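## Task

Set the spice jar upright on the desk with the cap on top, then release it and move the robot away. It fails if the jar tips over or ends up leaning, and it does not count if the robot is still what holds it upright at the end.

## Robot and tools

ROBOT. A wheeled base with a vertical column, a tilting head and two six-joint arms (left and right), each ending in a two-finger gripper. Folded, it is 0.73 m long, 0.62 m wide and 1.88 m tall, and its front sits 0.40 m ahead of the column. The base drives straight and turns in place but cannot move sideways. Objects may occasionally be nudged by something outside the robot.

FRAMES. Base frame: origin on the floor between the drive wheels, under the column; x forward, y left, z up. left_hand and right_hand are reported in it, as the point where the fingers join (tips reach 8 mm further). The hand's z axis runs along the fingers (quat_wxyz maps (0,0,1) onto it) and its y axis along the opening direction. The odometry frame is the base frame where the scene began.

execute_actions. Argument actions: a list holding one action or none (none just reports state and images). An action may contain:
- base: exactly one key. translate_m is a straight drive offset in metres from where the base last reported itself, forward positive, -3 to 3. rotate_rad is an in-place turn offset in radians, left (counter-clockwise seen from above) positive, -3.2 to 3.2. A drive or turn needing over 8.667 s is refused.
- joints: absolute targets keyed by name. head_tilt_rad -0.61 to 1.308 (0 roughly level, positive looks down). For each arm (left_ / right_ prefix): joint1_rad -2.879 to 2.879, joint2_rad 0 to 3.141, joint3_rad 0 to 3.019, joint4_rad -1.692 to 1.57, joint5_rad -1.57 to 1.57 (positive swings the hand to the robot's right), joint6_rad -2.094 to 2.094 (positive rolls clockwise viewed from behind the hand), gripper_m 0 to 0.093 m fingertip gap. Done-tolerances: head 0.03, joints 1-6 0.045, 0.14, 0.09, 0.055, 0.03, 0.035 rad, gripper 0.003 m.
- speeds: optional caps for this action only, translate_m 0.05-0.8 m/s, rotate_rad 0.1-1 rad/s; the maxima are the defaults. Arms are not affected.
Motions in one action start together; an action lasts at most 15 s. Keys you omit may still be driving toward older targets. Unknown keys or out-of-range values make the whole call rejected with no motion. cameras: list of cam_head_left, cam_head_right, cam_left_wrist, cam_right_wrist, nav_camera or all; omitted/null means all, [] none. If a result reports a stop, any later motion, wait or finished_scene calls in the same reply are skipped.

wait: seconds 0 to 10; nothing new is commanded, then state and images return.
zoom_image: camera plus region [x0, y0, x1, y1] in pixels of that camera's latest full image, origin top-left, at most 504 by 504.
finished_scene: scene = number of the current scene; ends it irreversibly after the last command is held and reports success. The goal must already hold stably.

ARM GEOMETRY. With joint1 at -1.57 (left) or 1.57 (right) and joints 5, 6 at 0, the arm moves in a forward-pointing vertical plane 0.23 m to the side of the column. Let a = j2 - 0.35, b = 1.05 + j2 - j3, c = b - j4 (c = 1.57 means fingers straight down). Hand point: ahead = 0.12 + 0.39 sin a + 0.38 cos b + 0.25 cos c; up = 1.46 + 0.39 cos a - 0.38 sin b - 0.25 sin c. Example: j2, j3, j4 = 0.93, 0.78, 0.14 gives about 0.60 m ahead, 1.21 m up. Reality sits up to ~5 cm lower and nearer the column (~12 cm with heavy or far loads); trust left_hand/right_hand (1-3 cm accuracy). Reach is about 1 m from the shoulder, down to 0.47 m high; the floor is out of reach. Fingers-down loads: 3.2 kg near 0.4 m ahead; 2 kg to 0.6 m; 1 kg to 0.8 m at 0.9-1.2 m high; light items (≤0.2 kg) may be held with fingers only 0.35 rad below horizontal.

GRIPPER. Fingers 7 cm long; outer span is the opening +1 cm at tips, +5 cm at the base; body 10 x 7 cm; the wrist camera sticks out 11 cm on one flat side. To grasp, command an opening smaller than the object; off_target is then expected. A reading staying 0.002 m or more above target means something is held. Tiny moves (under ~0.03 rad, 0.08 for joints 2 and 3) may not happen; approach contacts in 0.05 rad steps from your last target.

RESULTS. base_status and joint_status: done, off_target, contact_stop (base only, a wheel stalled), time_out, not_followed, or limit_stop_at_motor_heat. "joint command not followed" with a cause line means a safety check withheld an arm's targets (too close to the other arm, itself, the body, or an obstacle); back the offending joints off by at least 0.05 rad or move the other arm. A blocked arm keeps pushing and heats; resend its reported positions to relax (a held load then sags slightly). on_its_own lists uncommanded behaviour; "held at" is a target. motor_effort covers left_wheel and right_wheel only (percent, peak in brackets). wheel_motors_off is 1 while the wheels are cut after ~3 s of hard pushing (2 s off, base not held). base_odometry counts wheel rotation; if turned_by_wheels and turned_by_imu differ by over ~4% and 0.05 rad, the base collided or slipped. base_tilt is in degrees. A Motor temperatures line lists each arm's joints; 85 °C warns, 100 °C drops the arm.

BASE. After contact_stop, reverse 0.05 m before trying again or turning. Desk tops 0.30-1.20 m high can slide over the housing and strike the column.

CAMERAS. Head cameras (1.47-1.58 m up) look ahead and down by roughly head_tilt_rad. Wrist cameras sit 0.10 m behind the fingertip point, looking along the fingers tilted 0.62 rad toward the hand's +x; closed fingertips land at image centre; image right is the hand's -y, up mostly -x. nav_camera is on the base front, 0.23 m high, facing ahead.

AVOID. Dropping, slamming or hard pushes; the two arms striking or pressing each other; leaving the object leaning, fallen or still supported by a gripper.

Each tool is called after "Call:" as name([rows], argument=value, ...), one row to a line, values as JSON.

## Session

Call:
execute_actions(actions=[])

Scene clock: 0.00 s.
Motor temperatures (°C, as the motors report them): left_arm=[31 36 28 29 28 28] | right_arm=[30 31 31 31 30 29]
base_odometry: x=+0.000 y=+0.000 heading=+0.000 (m, m, rad; odometry frame)
turned_by_wheels: +0.000 (rad since the last result)
turned_by_imu: +0.000 (rad since the last result)
base_tilt: forward=-0.2 right=+0.1 (deg)
base_status: not commanded
joint_positions: head_tilt_rad=+0.879 left_joint1_rad=-1.574 left_joint2_rad=+0.906 left_joint3_rad=+0.394 left_joint4_rad=-0.960 left_joint5_rad=+0.063 left_joint6_rad=+0.047 left_gripper_m=+0.095 right_joint1_rad=+1.592 right_joint2_rad=+0.912 right_joint3_rad=+0.378 right_joint4_rad=-0.909 right_joint5_rad=+0.021 right_joint6_rad=+0.056 right_gripper_m=+0.095
joint_status: not commanded
wheel_motors_off: 0
motor_effort: left_wheel=+1 right_wheel=+1 (%)
left_hand: x=+0.1333 y=+0.2131 z=+1.2574 quat_wxyz=(+0.456, -0.008, -0.889, +0.040) (m; base frame)
right_hand: x=+0.1306 y=-0.2247 z=+1.2503 quat_wxyz=(+0.443, -0.012, -0.896, +0.016) (m; base frame)
pictures: cam_head_left, cam_head_right, cam_left_wrist, cam_right_wrist, nav_camera
Images, in order (width x height): cam_head_left 896x504, cam_head_right 896x504, cam_left_wrist 616x616, cam_right_wrist 616x616, nav_camera 896x504.

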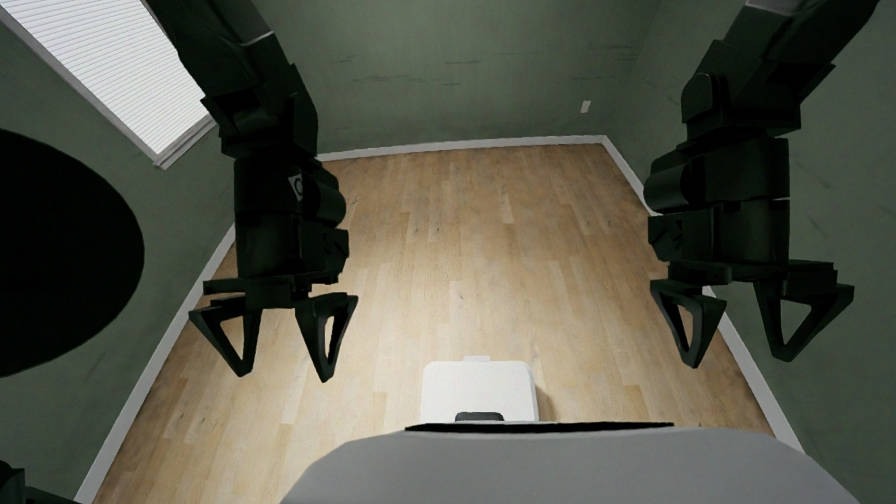

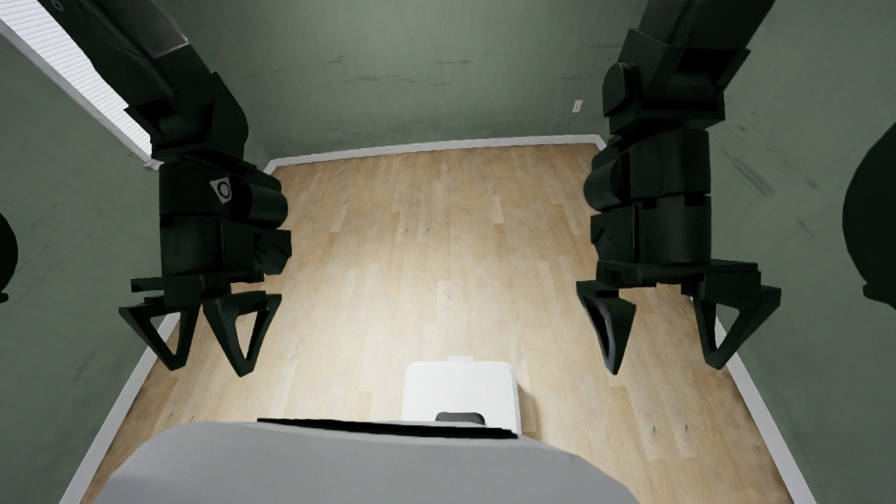

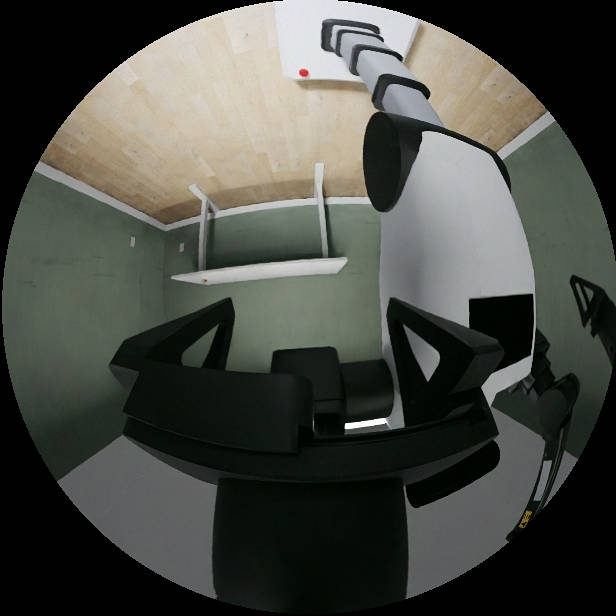

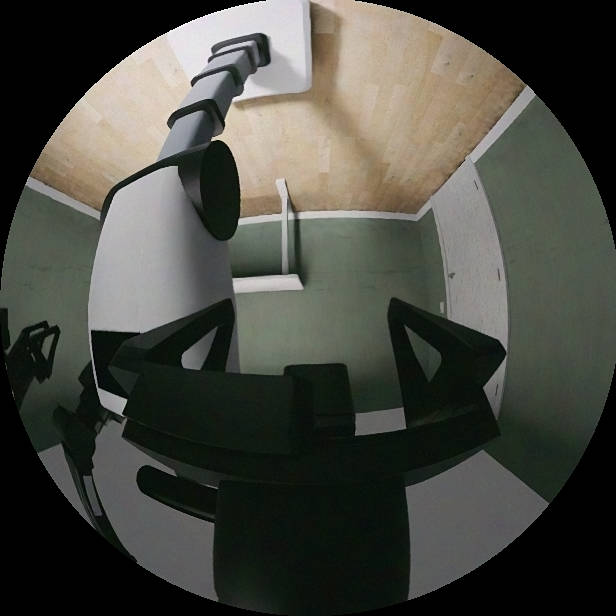

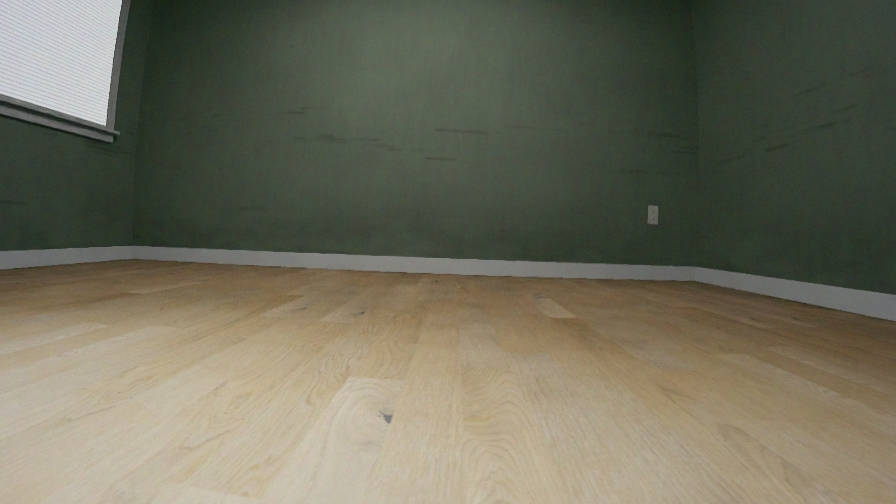

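Call:
zoom_image(camera="cam_left_wrist", region=[140, 150, 380, 310])

Region (140, 150, 380, 310) of cam_left_wrist's 616x616 image, scaled by 2.100, with more detail than that image has.

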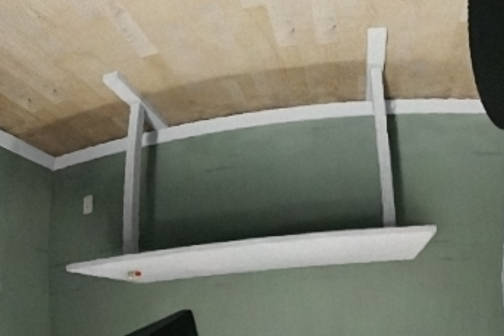

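Call:
execute_actions([
  {"base": {"rotate_rad": 2.65}, "joints": {"head_tilt_rad": 0.42, "right_joint1_rad": 1.57, "right_joint2_rad": 0.95, "right_joint3_rad": 0.80, "right_joint4_rad": -0.38, "right_joint5_rad": 0.0, "right_joint6_rad": 0.0}},
])

Scene clock: 86.93 s.
Motor temperatures (°C, as the motors report them): left_arm=[31 35 28 29 28 28] | right_arm=[30 32 31 31 30 29]
base_odometry: x=+0.000 y=+0.000 heading=+2.649 (m, m, rad; odometry frame)
turned_by_wheels: +2.649 (rad since the last result)
turned_by_imu: +2.658 (rad since the last result)
base_tilt: forward=-0.4 right=+0.2 (deg)
base_status: done
joint_positions: head_tilt_rad=+0.439 left_joint1_rad=-1.574 left_joint2_rad=+0.906 left_joint3_rad=+0.394 left_joint4_rad=-0.960 left_joint5_rad=+0.063 left_joint6_rad=+0.047 left_gripper_m=+0.095 right_joint1_rad=+1.570 right_joint2_rad=+0.946 right_joint3_rad=+0.809 right_joint4_rad=-0.384 right_joint5_rad=+0.003 right_joint6_rad=+0.006 right_gripper_m=+0.095
joint_status: all done
wheel_motors_off: 0
motor_effort: left_wheel=-6(44) right_wheel=+6(51) (%)
left_hand: x=+0.1333 y=+0.2131 z=+1.2574 quat_wxyz=(+0.456, -0.008, -0.889, +0.040) (m; base frame)
right_hand: x=+0.4854 y=-0.2265 z=+1.1740 quat_wxyz=(-0.001, -0.004, -1.000, +0.002) (m; base frame)
pictures: cam_head_left, cam_head_right, cam_left_wrist, cam_right_wrist, nav_camera
Images, in order (width x height): cam_head_left 896x504, cam_head_right 896x504, cam_left_wrist 616x616, cam_right_wrist 616x616, nav_camera 896x504.

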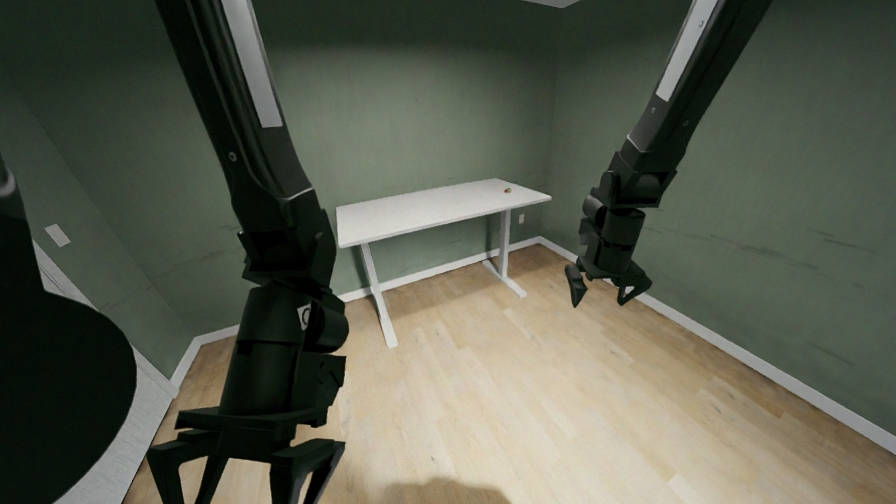

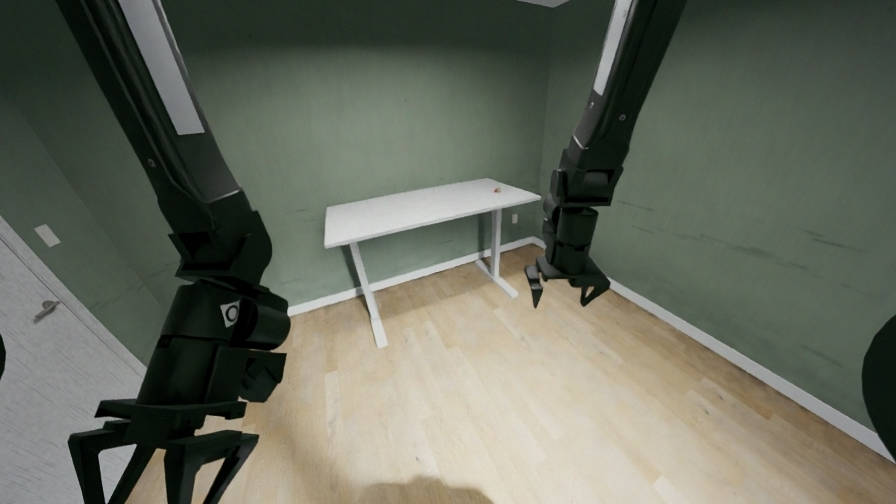

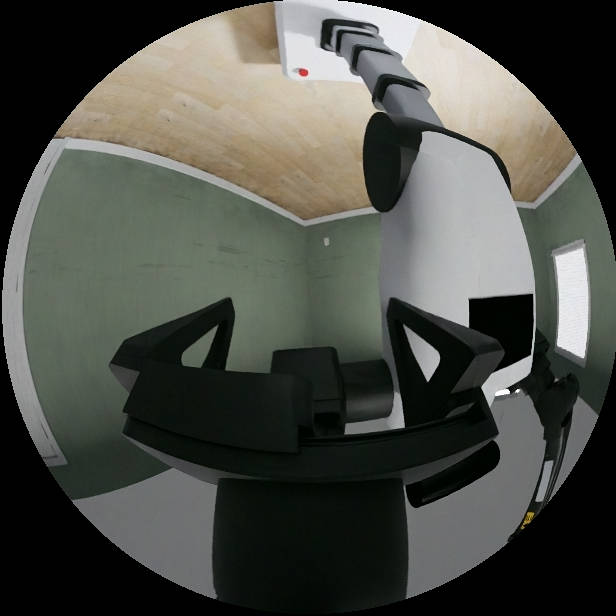

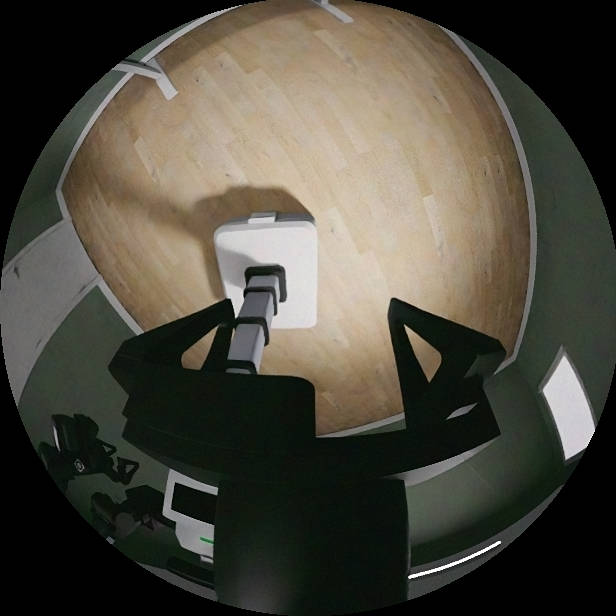

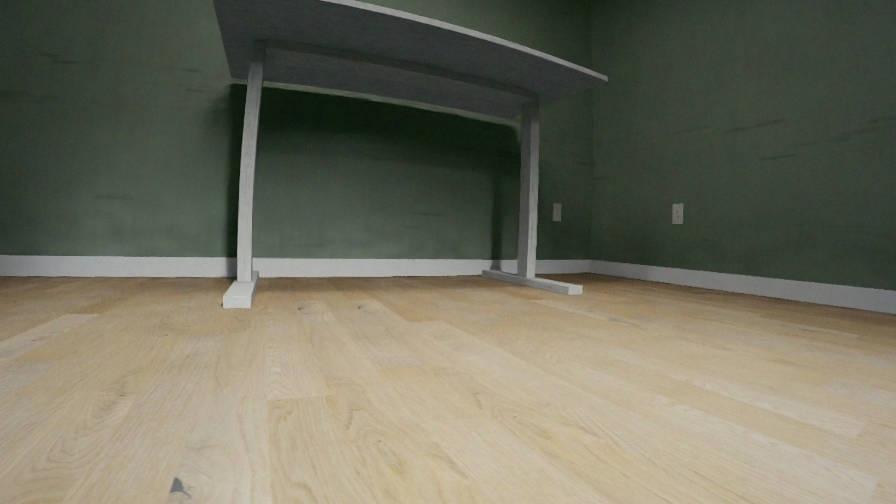

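Call:
execute_actions(actions=[])

Scene clock: 120.73 s.
Motor temperatures (°C, as the motors report them): left_arm=[31 35 28 29 28 28] | right_arm=[30 34 32 31 30 29]
base_odometry: x=+0.000 y=+0.000 heading=+2.649 (m, m, rad; odometry frame)
turned_by_wheels: +0.000 (rad since the last result)
turned_by_imu: +0.001 (rad since the last result)
base_tilt: forward=-0.1 right=+0.1 (deg)
base_status: done
joint_positions: head_tilt_rad=+0.439 left_joint1_rad=-1.574 left_joint2_rad=+0.906 left_joint3_rad=+0.394 left_joint4_rad=-0.960 left_joint5_rad=+0.063 left_joint6_rad=+0.047 left_gripper_m=+0.095 right_joint1_rad=+1.570 right_joint2_rad=+0.946 right_joint3_rad=+0.809 right_joint4_rad=-0.384 right_joint5_rad=+0.003 right_joint6_rad=+0.006 right_gripper_m=+0.095
joint_status: all done
wheel_motors_off: 0
motor_effort: left_wheel=-6(44) right_wheel=+6(51) (%)
left_hand: x=+0.1333 y=+0.2131 z=+1.2574 quat_wxyz=(+0.456, -0.008, -0.889, +0.040) (m; base frame)
right_hand: x=+0.4854 y=-0.2265 z=+1.1740 quat_wxyz=(-0.001, -0.004, -1.000, +0.002) (m; base frame)
pictures: cam_head_left, cam_head_right, cam_left_wrist, cam_right_wrist, nav_camera
Images, in order (width x height): cam_head_left 896x504, cam_head_right 896x504, cam_left_wrist 616x616, cam_right_wrist 616x616, nav_camera 896x504.

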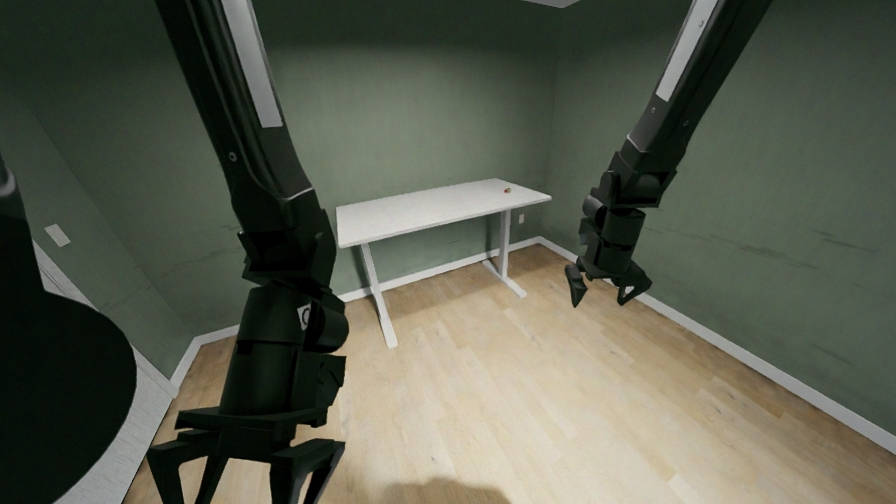

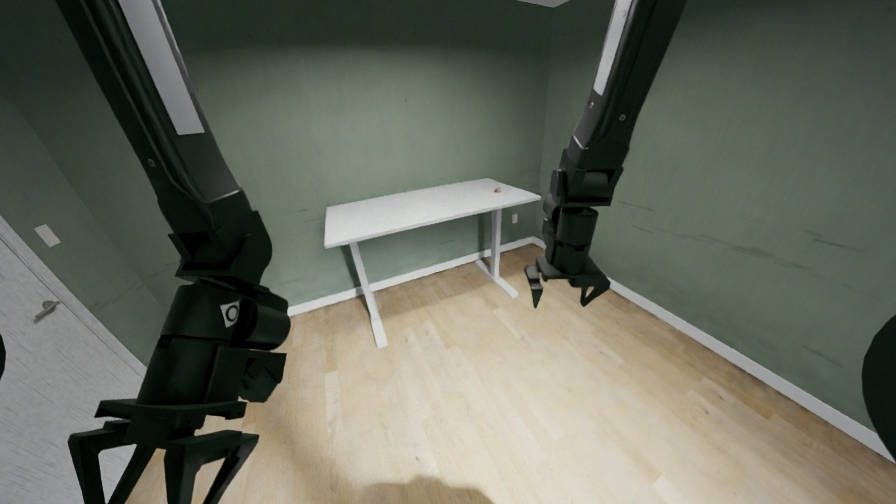

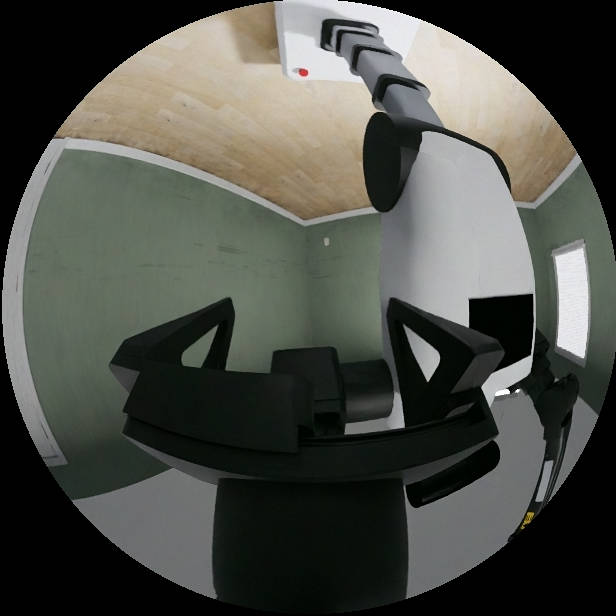

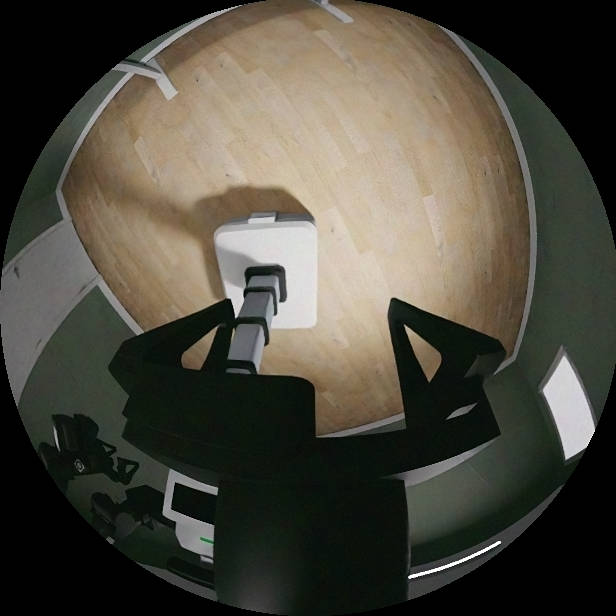

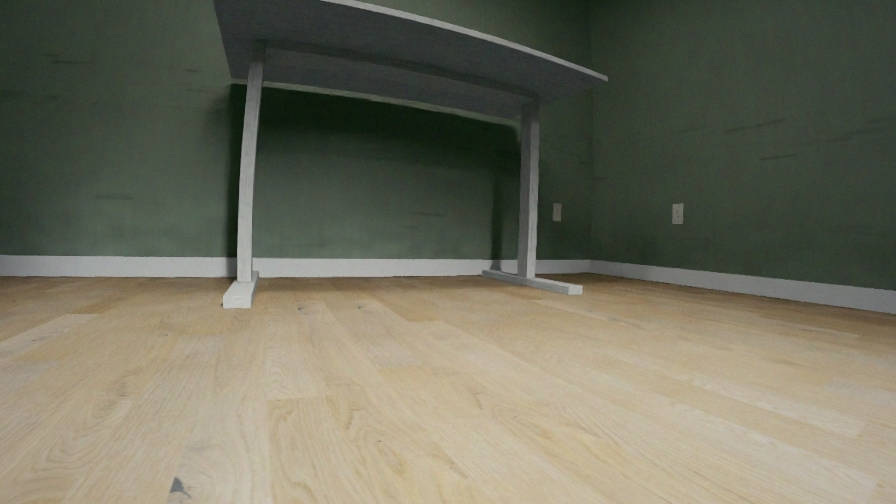

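Call:
zoom_image(camera="cam_head_left", region=[470, 165, 550, 215])

Call:
zoom_image(camera="cam_head_right", region=[460, 165, 540, 215])

Region (470, 165, 550, 215) of cam_head_left's 896x504 image, scaled by 6.300, with more detail than that image has; it fills the top 315 rows of this view, and the rest is white.

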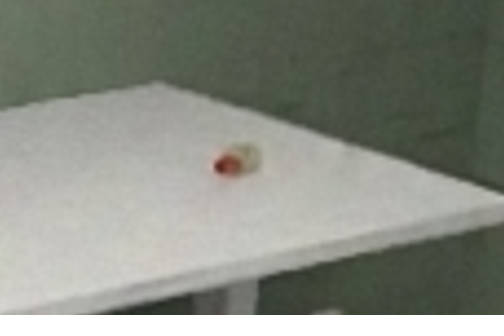

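Region (460, 165, 540, 215) of cam_head_right's 896x504 image, scaled by 6.300, with more detail than that image has; it fills the top 315 rows of this view, and the rest is white.

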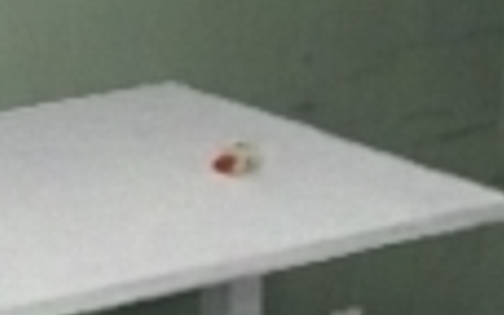

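Call:
execute_actions([
  {"base": {"translate_m": 1.0}, "joints": {"right_joint2_rad": 1.546, "right_joint3_rad": 1.057, "right_joint4_rad": 0.93, "right_joint5_rad": 0.42, "right_joint6_rad": 0.28, "head_tilt_rad": 0.6}},
])

Scene clock: 243.97 s.
Motor temperatures (°C, as the motors report them): left_arm=[31 34 28 29 28 28] | right_arm=[30 35 32 31 30 29]
base_odometry: x=-0.881 y=+0.473 heading=+2.649 (m, m, rad; odometry frame)
turned_by_wheels: +0.000 (rad since the last result)
turned_by_imu: +0.004 (rad since the last result)
base_tilt: forward=-0.4 right=+0.1 (deg)
base_status: done
joint_positions: head_tilt_rad=+0.604 left_joint1_rad=-1.574 left_joint2_rad=+0.906 left_joint3_rad=+0.396 left_joint4_rad=-0.960 left_joint5_rad=+0.063 left_joint6_rad=+0.047 left_gripper_m=+0.095 right_joint1_rad=+1.570 right_joint2_rad=+1.549 right_joint3_rad=+1.052 right_joint4_rad=+0.917 right_joint5_rad=+0.417 right_joint6_rad=+0.273 right_gripper_m=+0.095
joint_status: all done
wheel_motors_off: 0
motor_effort: left_wheel=+0(47) right_wheel=+0(63) (%)
left_hand: x=+0.1345 y=+0.2131 z=+1.2570 quat_wxyz=(+0.455, -0.008, -0.890, +0.040) (m; base frame)
right_hand: x=+0.6802 y=-0.2957 z=+1.0772 quat_wxyz=(-0.466, -0.212, -0.850, +0.122) (m; base frame)
pictures: cam_head_left, cam_head_right, cam_left_wrist, cam_right_wrist, nav_camera
Images, in order (width x height): cam_head_left 896x504, cam_head_right 896x504, cam_left_wrist 616x616, cam_right_wrist 616x616, nav_camera 896x504.

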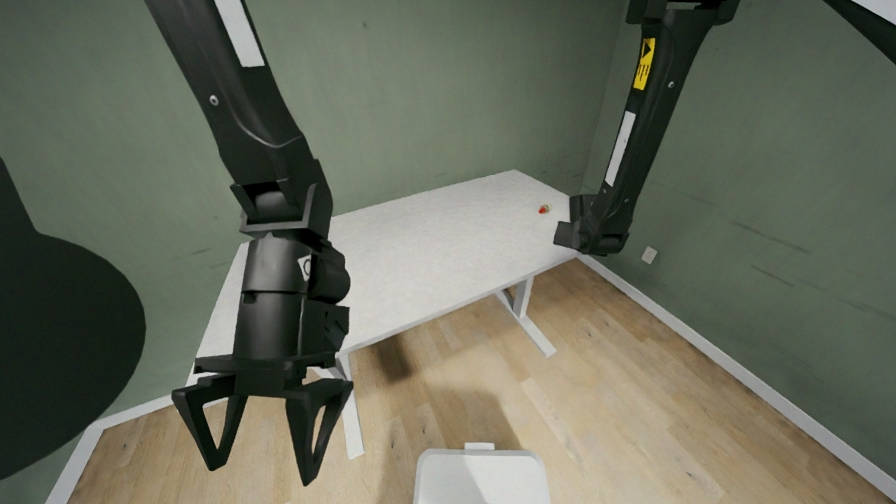

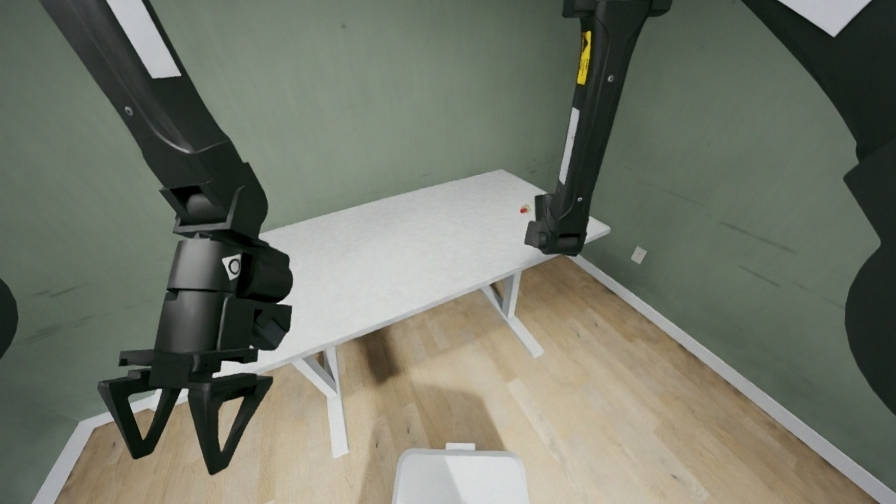

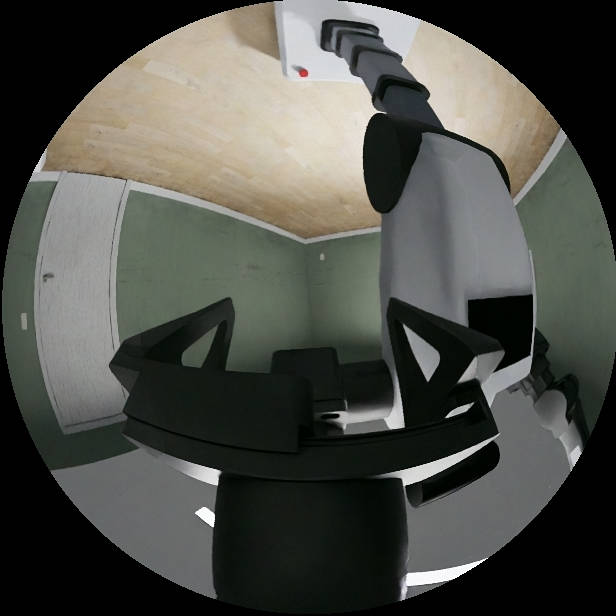

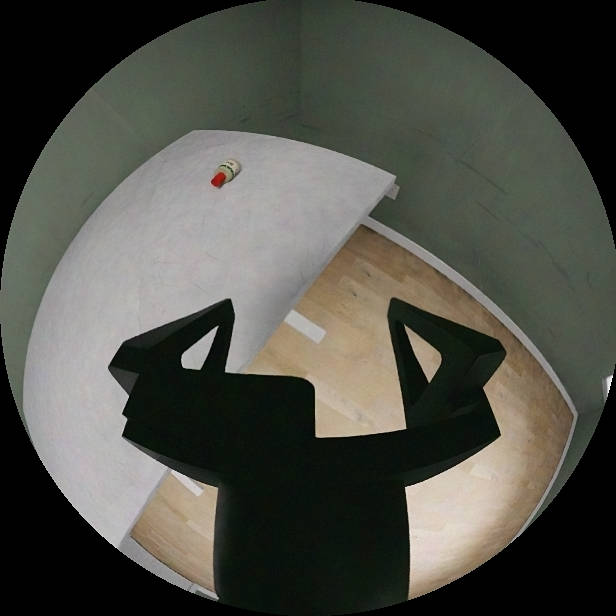

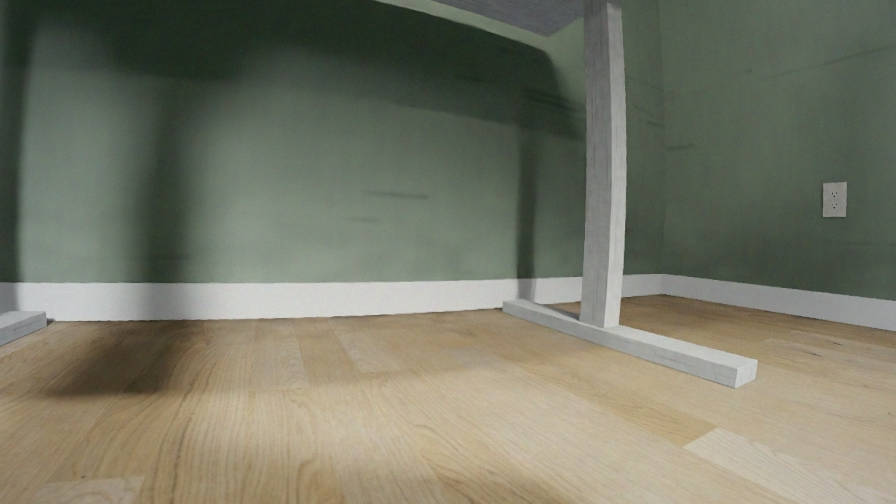

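Call:
zoom_image(camera="cam_right_wrist", region=[180, 130, 280, 220])

Call:
zoom_image(camera="cam_head_left", region=[490, 160, 630, 270])

Region (180, 130, 280, 220) of cam_right_wrist's 616x616 image, scaled by 5.040, with more detail than that image has; it fills the top 454 rows of this view, and the rest is white.

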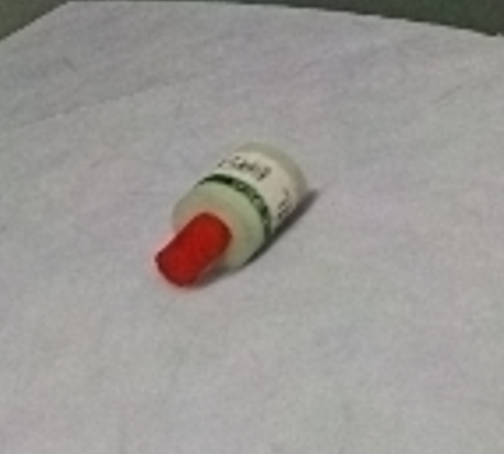

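Region (490, 160, 630, 270) of cam_head_left's 896x504 image, scaled by 3.600, with more detail than that image has; it fills the top 396 rows of this view, and the rest is white.

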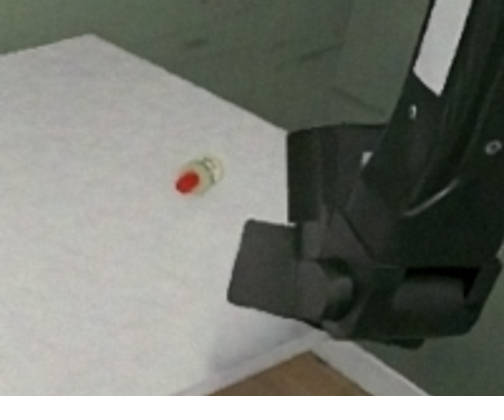

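Call:
zoom_image(camera="cam_right_wrist", region=[200, 150, 256, 200])

Call:
zoom_image(camera="cam_head_left", region=[520, 190, 570, 230])

Region (200, 150, 256, 200) of cam_right_wrist's 616x616 image, scaled by 9.000, with more detail than that image has; it fills the top 450 rows of this view, and the rest is white.

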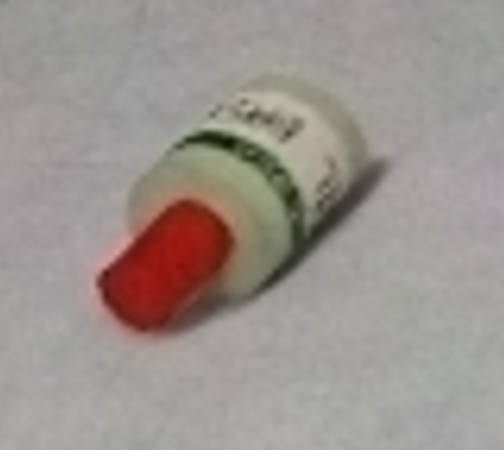

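Region (520, 190, 570, 230) of cam_head_left's 896x504 image, scaled by 10.080, with more detail than that image has; it fills the top 403 rows of this view, and the rest is white.

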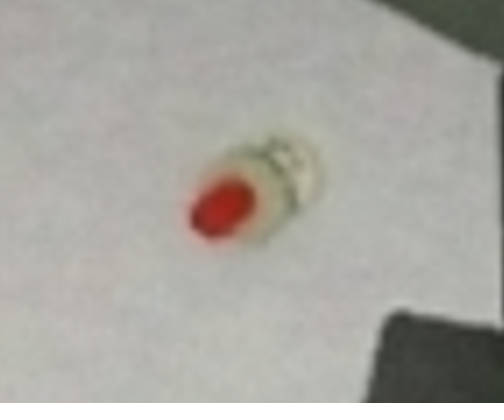

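Call:
execute_actions([
  {"base": {"translate_m": 0.34}, "joints": {"right_joint2_rad": 1.636, "right_joint3_rad": 1.24, "right_joint4_rad": 0.725, "right_joint5_rad": 0.658, "right_joint6_rad": 0.494, "head_tilt_rad": 0.8}},
], cameras=["cam_head_left", "cam_head_right", "cam_right_wrist", "nav_camera"])

Scene clock: 366.07 s.
Motor temperatures (°C, as the motors report them): left_arm=[31 33 28 29 28 28] | right_arm=[30 39 32 31 31 29]
base_odometry: x=-1.181 y=+0.634 heading=+2.649 (m, m, rad; odometry frame)
turned_by_wheels: +0.000 (rad since the last result)
turned_by_imu: +0.002 (rad since the last result)
base_tilt: forward=-0.2 right=+0.1 (deg)
base_status: done
joint_positions: head_tilt_rad=+0.802 left_joint1_rad=-1.574 left_joint2_rad=+0.906 left_joint3_rad=+0.396 left_joint4_rad=-0.960 left_joint5_rad=+0.063 left_joint6_rad=+0.047 left_gripper_m=+0.095 right_joint1_rad=+1.570 right_joint2_rad=+1.642 right_joint3_rad=+1.232 right_joint4_rad=+0.730 right_joint5_rad=+0.655 right_joint6_rad=+0.487 right_gripper_m=+0.095
joint_status: all done
wheel_motors_off: 0
motor_effort: left_wheel=-1(29) right_wheel=+0(37) (%)
left_hand: x=+0.1341 y=+0.2131 z=+1.2571 quat_wxyz=(+0.455, -0.008, -0.890, +0.040) (m; base frame)
right_hand: x=+0.6948 y=-0.3309 z=+1.0413 quat_wxyz=(-0.447, -0.336, -0.806, +0.192) (m; base frame)
pictures: cam_head_left, cam_head_right, cam_right_wrist, nav_camera
Images, in order (width x height): cam_head_left 896x504, cam_head_right 896x504, cam_right_wrist 616x616, nav_camera 896x504.

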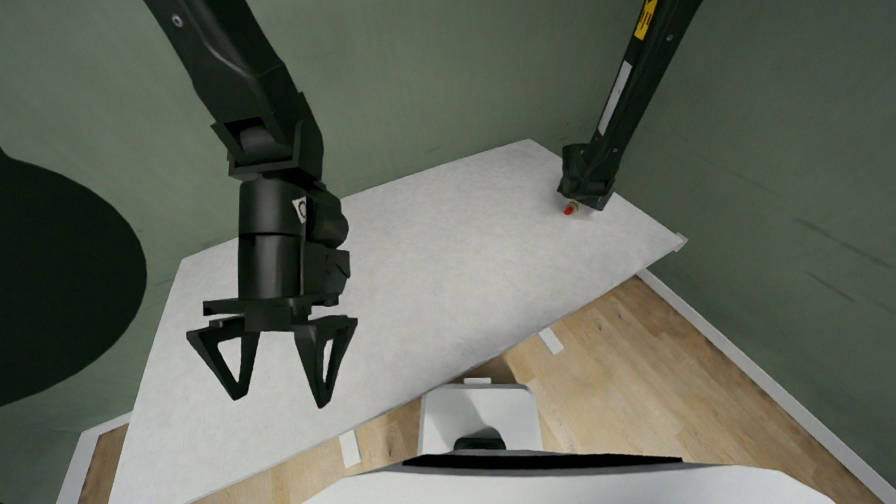

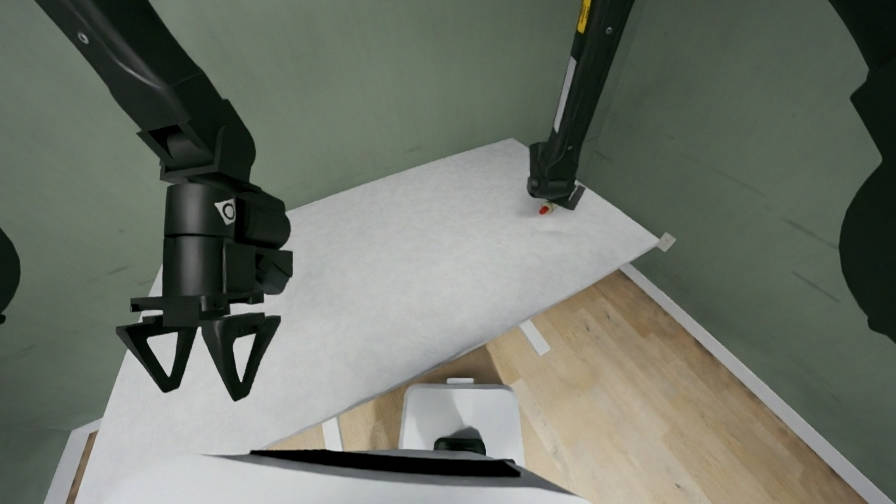

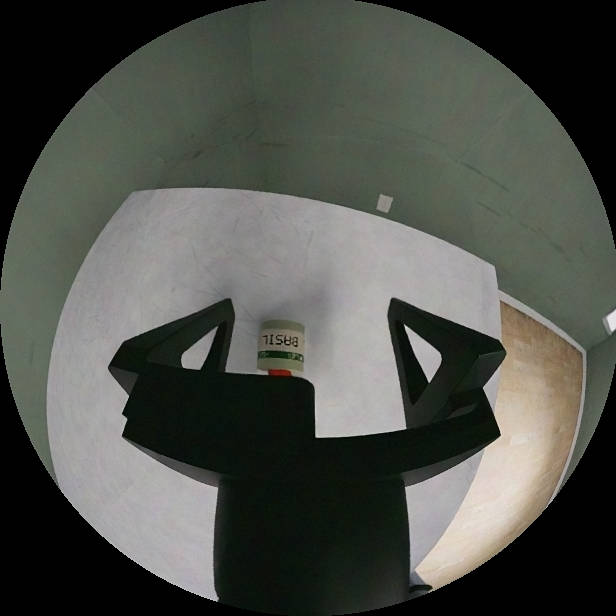

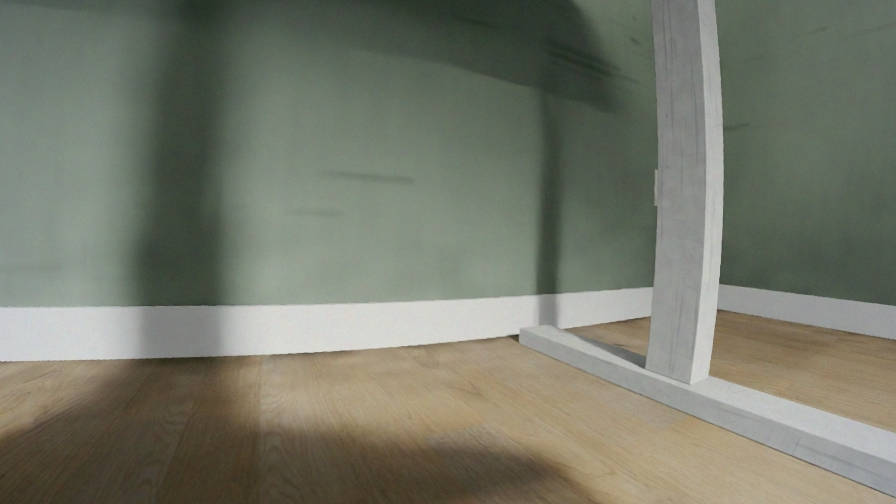

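Call:
zoom_image(camera="cam_right_wrist", region=[220, 280, 400, 400])

Region (220, 280, 400, 400) of cam_right_wrist's 616x616 image, scaled by 2.800, with more detail than that image has.

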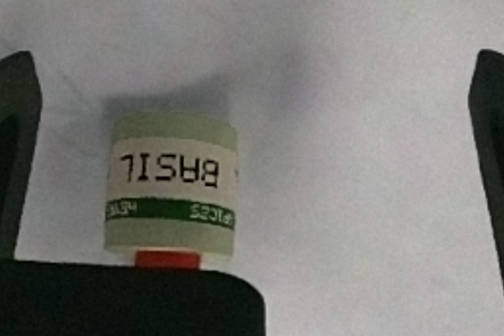

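Call:
execute_actions([
  {"base": {"rotate_rad": 0.031}},
], cameras=["cam_right_wrist"])

Scene clock: 486.87 s.
Motor temperatures (°C, as the motors report them): left_arm=[31 33 28 29 28 28] | right_arm=[30 41 32 31 31 30]
base_odometry: x=-1.181 y=+0.634 heading=+2.678 (m, m, rad; odometry frame)
turned_by_wheels: +0.029 (rad since the last result)
turned_by_imu: +0.029 (rad since the last result)
base_tilt: forward=-0.3 right=+0.1 (deg)
base_status: done
joint_positions: head_tilt_rad=+0.802 left_joint1_rad=-1.574 left_joint2_rad=+0.906 left_joint3_rad=+0.396 left_joint4_rad=-0.960 left_joint5_rad=+0.063 left_joint6_rad=+0.047 left_gripper_m=+0.095 right_joint1_rad=+1.573 right_joint2_rad=+1.642 right_joint3_rad=+1.232 right_joint4_rad=+0.730 right_joint5_rad=+0.655 right_joint6_rad=+0.487 right_gripper_m=+0.095
joint_status: not commanded
wheel_motors_off: 0
motor_effort: left_wheel=-1(44) right_wheel=+2(51) (%)
left_hand: x=+0.1341 y=+0.2131 z=+1.2571 quat_wxyz=(+0.455, -0.008, -0.890, +0.040) (m; base frame)
right_hand: x=+0.6949 y=-0.3287 z=+1.0411 quat_wxyz=(-0.447, -0.336, -0.807, +0.190) (m; base frame)
pictures: cam_right_wrist
Images, in order (width x height): cam_right_wrist 616x616.

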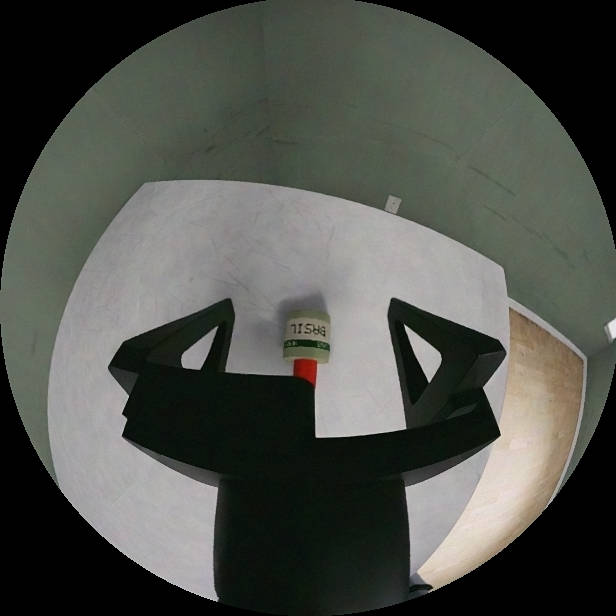

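Call:
zoom_image(camera="cam_right_wrist", region=[220, 280, 400, 400])

Region (220, 280, 400, 400) of cam_right_wrist's 616x616 image, scaled by 2.800, with more detail than that image has.

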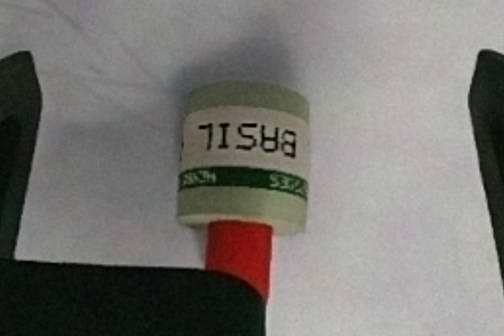

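Call:
execute_actions([
  {"joints": {"right_joint2_rad": 1.81, "right_joint3_rad": 1.378, "right_joint4_rad": 0.775}},
], cameras=["cam_right_wrist", "cam_head_right"])

Scene clock: 529.13 s.
Motor temperatures (°C, as the motors report them): left_arm=[31 32 28 29 28 28] | right_arm=[30 42 32 31 31 30]
base_odometry: x=-1.181 y=+0.634 heading=+2.678 (m, m, rad; odometry frame)
turned_by_wheels: +0.000 (rad since the last result)
turned_by_imu: +0.001 (rad since the last result)
base_tilt: forward=-0.2 right=+0.1 (deg)
base_status: not commanded
joint_positions: head_tilt_rad=+0.802 left_joint1_rad=-1.574 left_joint2_rad=+0.906 left_joint3_rad=+0.396 left_joint4_rad=-0.960 left_joint5_rad=+0.063 left_joint6_rad=+0.047 left_gripper_m=+0.095 right_joint1_rad=+1.573 right_joint2_rad=+1.821 right_joint3_rad=+1.375 right_joint4_rad=+0.764 right_joint5_rad=+0.656 right_joint6_rad=+0.487 right_gripper_m=+0.095
joint_status: all done
wheel_motors_off: 0
motor_effort: left_wheel=-1(2) right_wheel=+3(4) (%)
left_hand: x=+0.1341 y=+0.2131 z=+1.2571 quat_wxyz=(+0.455, -0.008, -0.890, +0.040) (m; base frame)
right_hand: x=+0.6933 y=-0.3286 z=+0.9716 quat_wxyz=(-0.446, -0.336, -0.807, +0.191) (m; base frame)
pictures: cam_head_right, cam_right_wrist
Images, in order (width x height): cam_head_right 896x504, cam_right_wrist 616x616.

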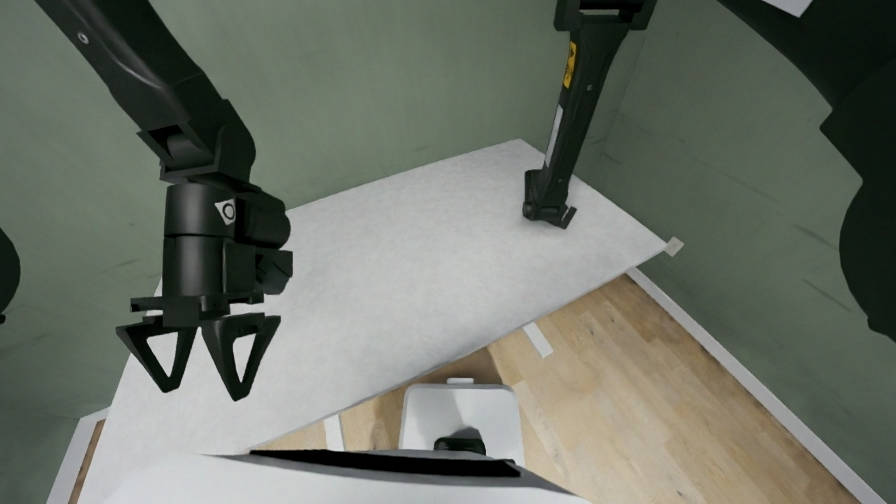

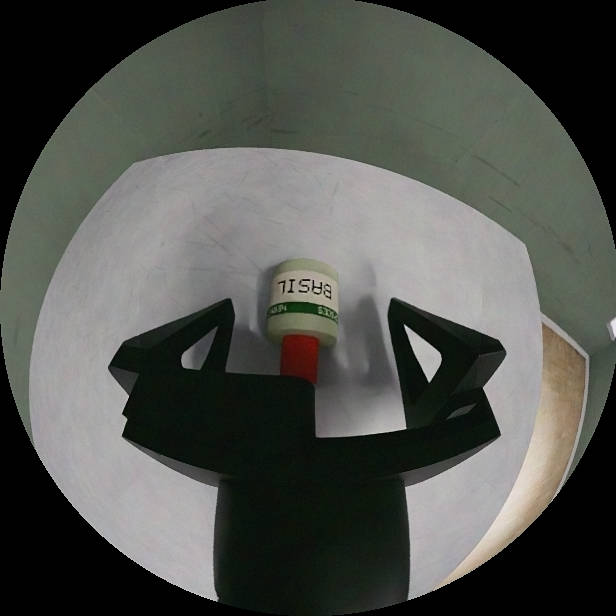

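Call:
zoom_image(camera="cam_right_wrist", region=[210, 240, 410, 400])

Region (210, 240, 410, 400) of cam_right_wrist's 616x616 image, scaled by 2.520, with more detail than that image has; it fills the top 403 rows of this view, and the rest is white.

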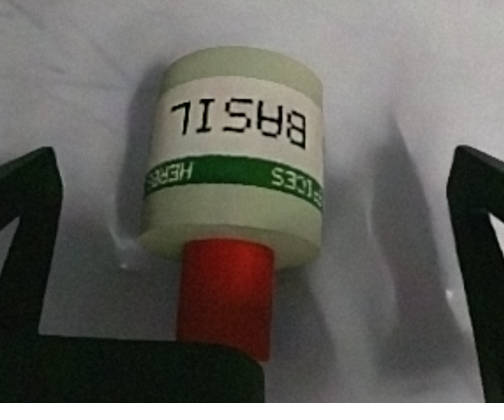

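Call:
execute_actions([
  {"joints": {"right_gripper_m": 0.028}},
], cameras=["cam_right_wrist"])

Scene clock: 549.73 s.
Motor temperatures (°C, as the motors report them): left_arm=[31 32 28 29 28 28] | right_arm=[30 42 32 31 31 30]
base_odometry: x=-1.181 y=+0.634 heading=+2.678 (m, m, rad; odometry frame)
turned_by_wheels: +0.000 (rad since the last result)
turned_by_imu: +0.001 (rad since the last result)
base_tilt: forward=-0.3 right=+0.1 (deg)
base_status: not commanded
joint_positions: head_tilt_rad=+0.802 left_joint1_rad=-1.574 left_joint2_rad=+0.906 left_joint3_rad=+0.396 left_joint4_rad=-0.960 left_joint5_rad=+0.063 left_joint6_rad=+0.047 left_gripper_m=+0.095 right_joint1_rad=+1.573 right_joint2_rad=+1.821 right_joint3_rad=+1.375 right_joint4_rad=+0.764 right_joint5_rad=+0.656 right_joint6_rad=+0.487 right_gripper_m=+0.038
joint_status: right_gripper_m off_target (ended at +0.038, target +0.028)
wheel_motors_off: 0
motor_effort: left_wheel=-3(1) right_wheel=+3(4) (%)
left_hand: x=+0.1341 y=+0.2131 z=+1.2571 quat_wxyz=(+0.455, -0.008, -0.890, +0.040) (m; base frame)
right_hand: x=+0.6932 y=-0.3287 z=+0.9716 quat_wxyz=(-0.446, -0.336, -0.807, +0.191) (m; base frame)
pictures: cam_right_wrist
Images, in order (width x height): cam_right_wrist 616x616.

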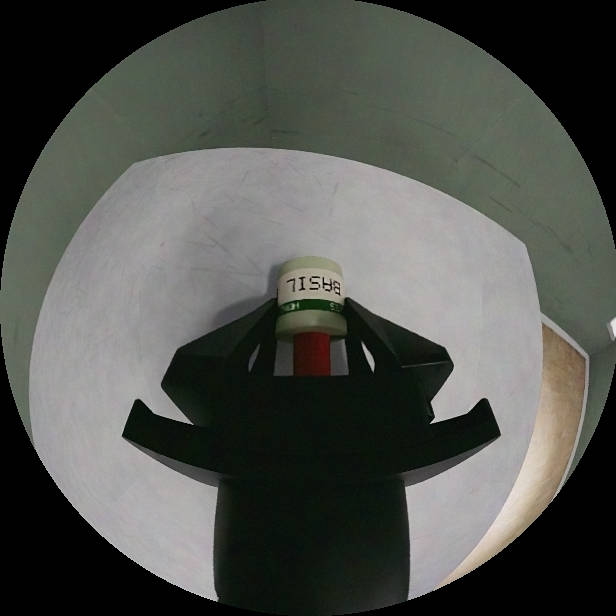

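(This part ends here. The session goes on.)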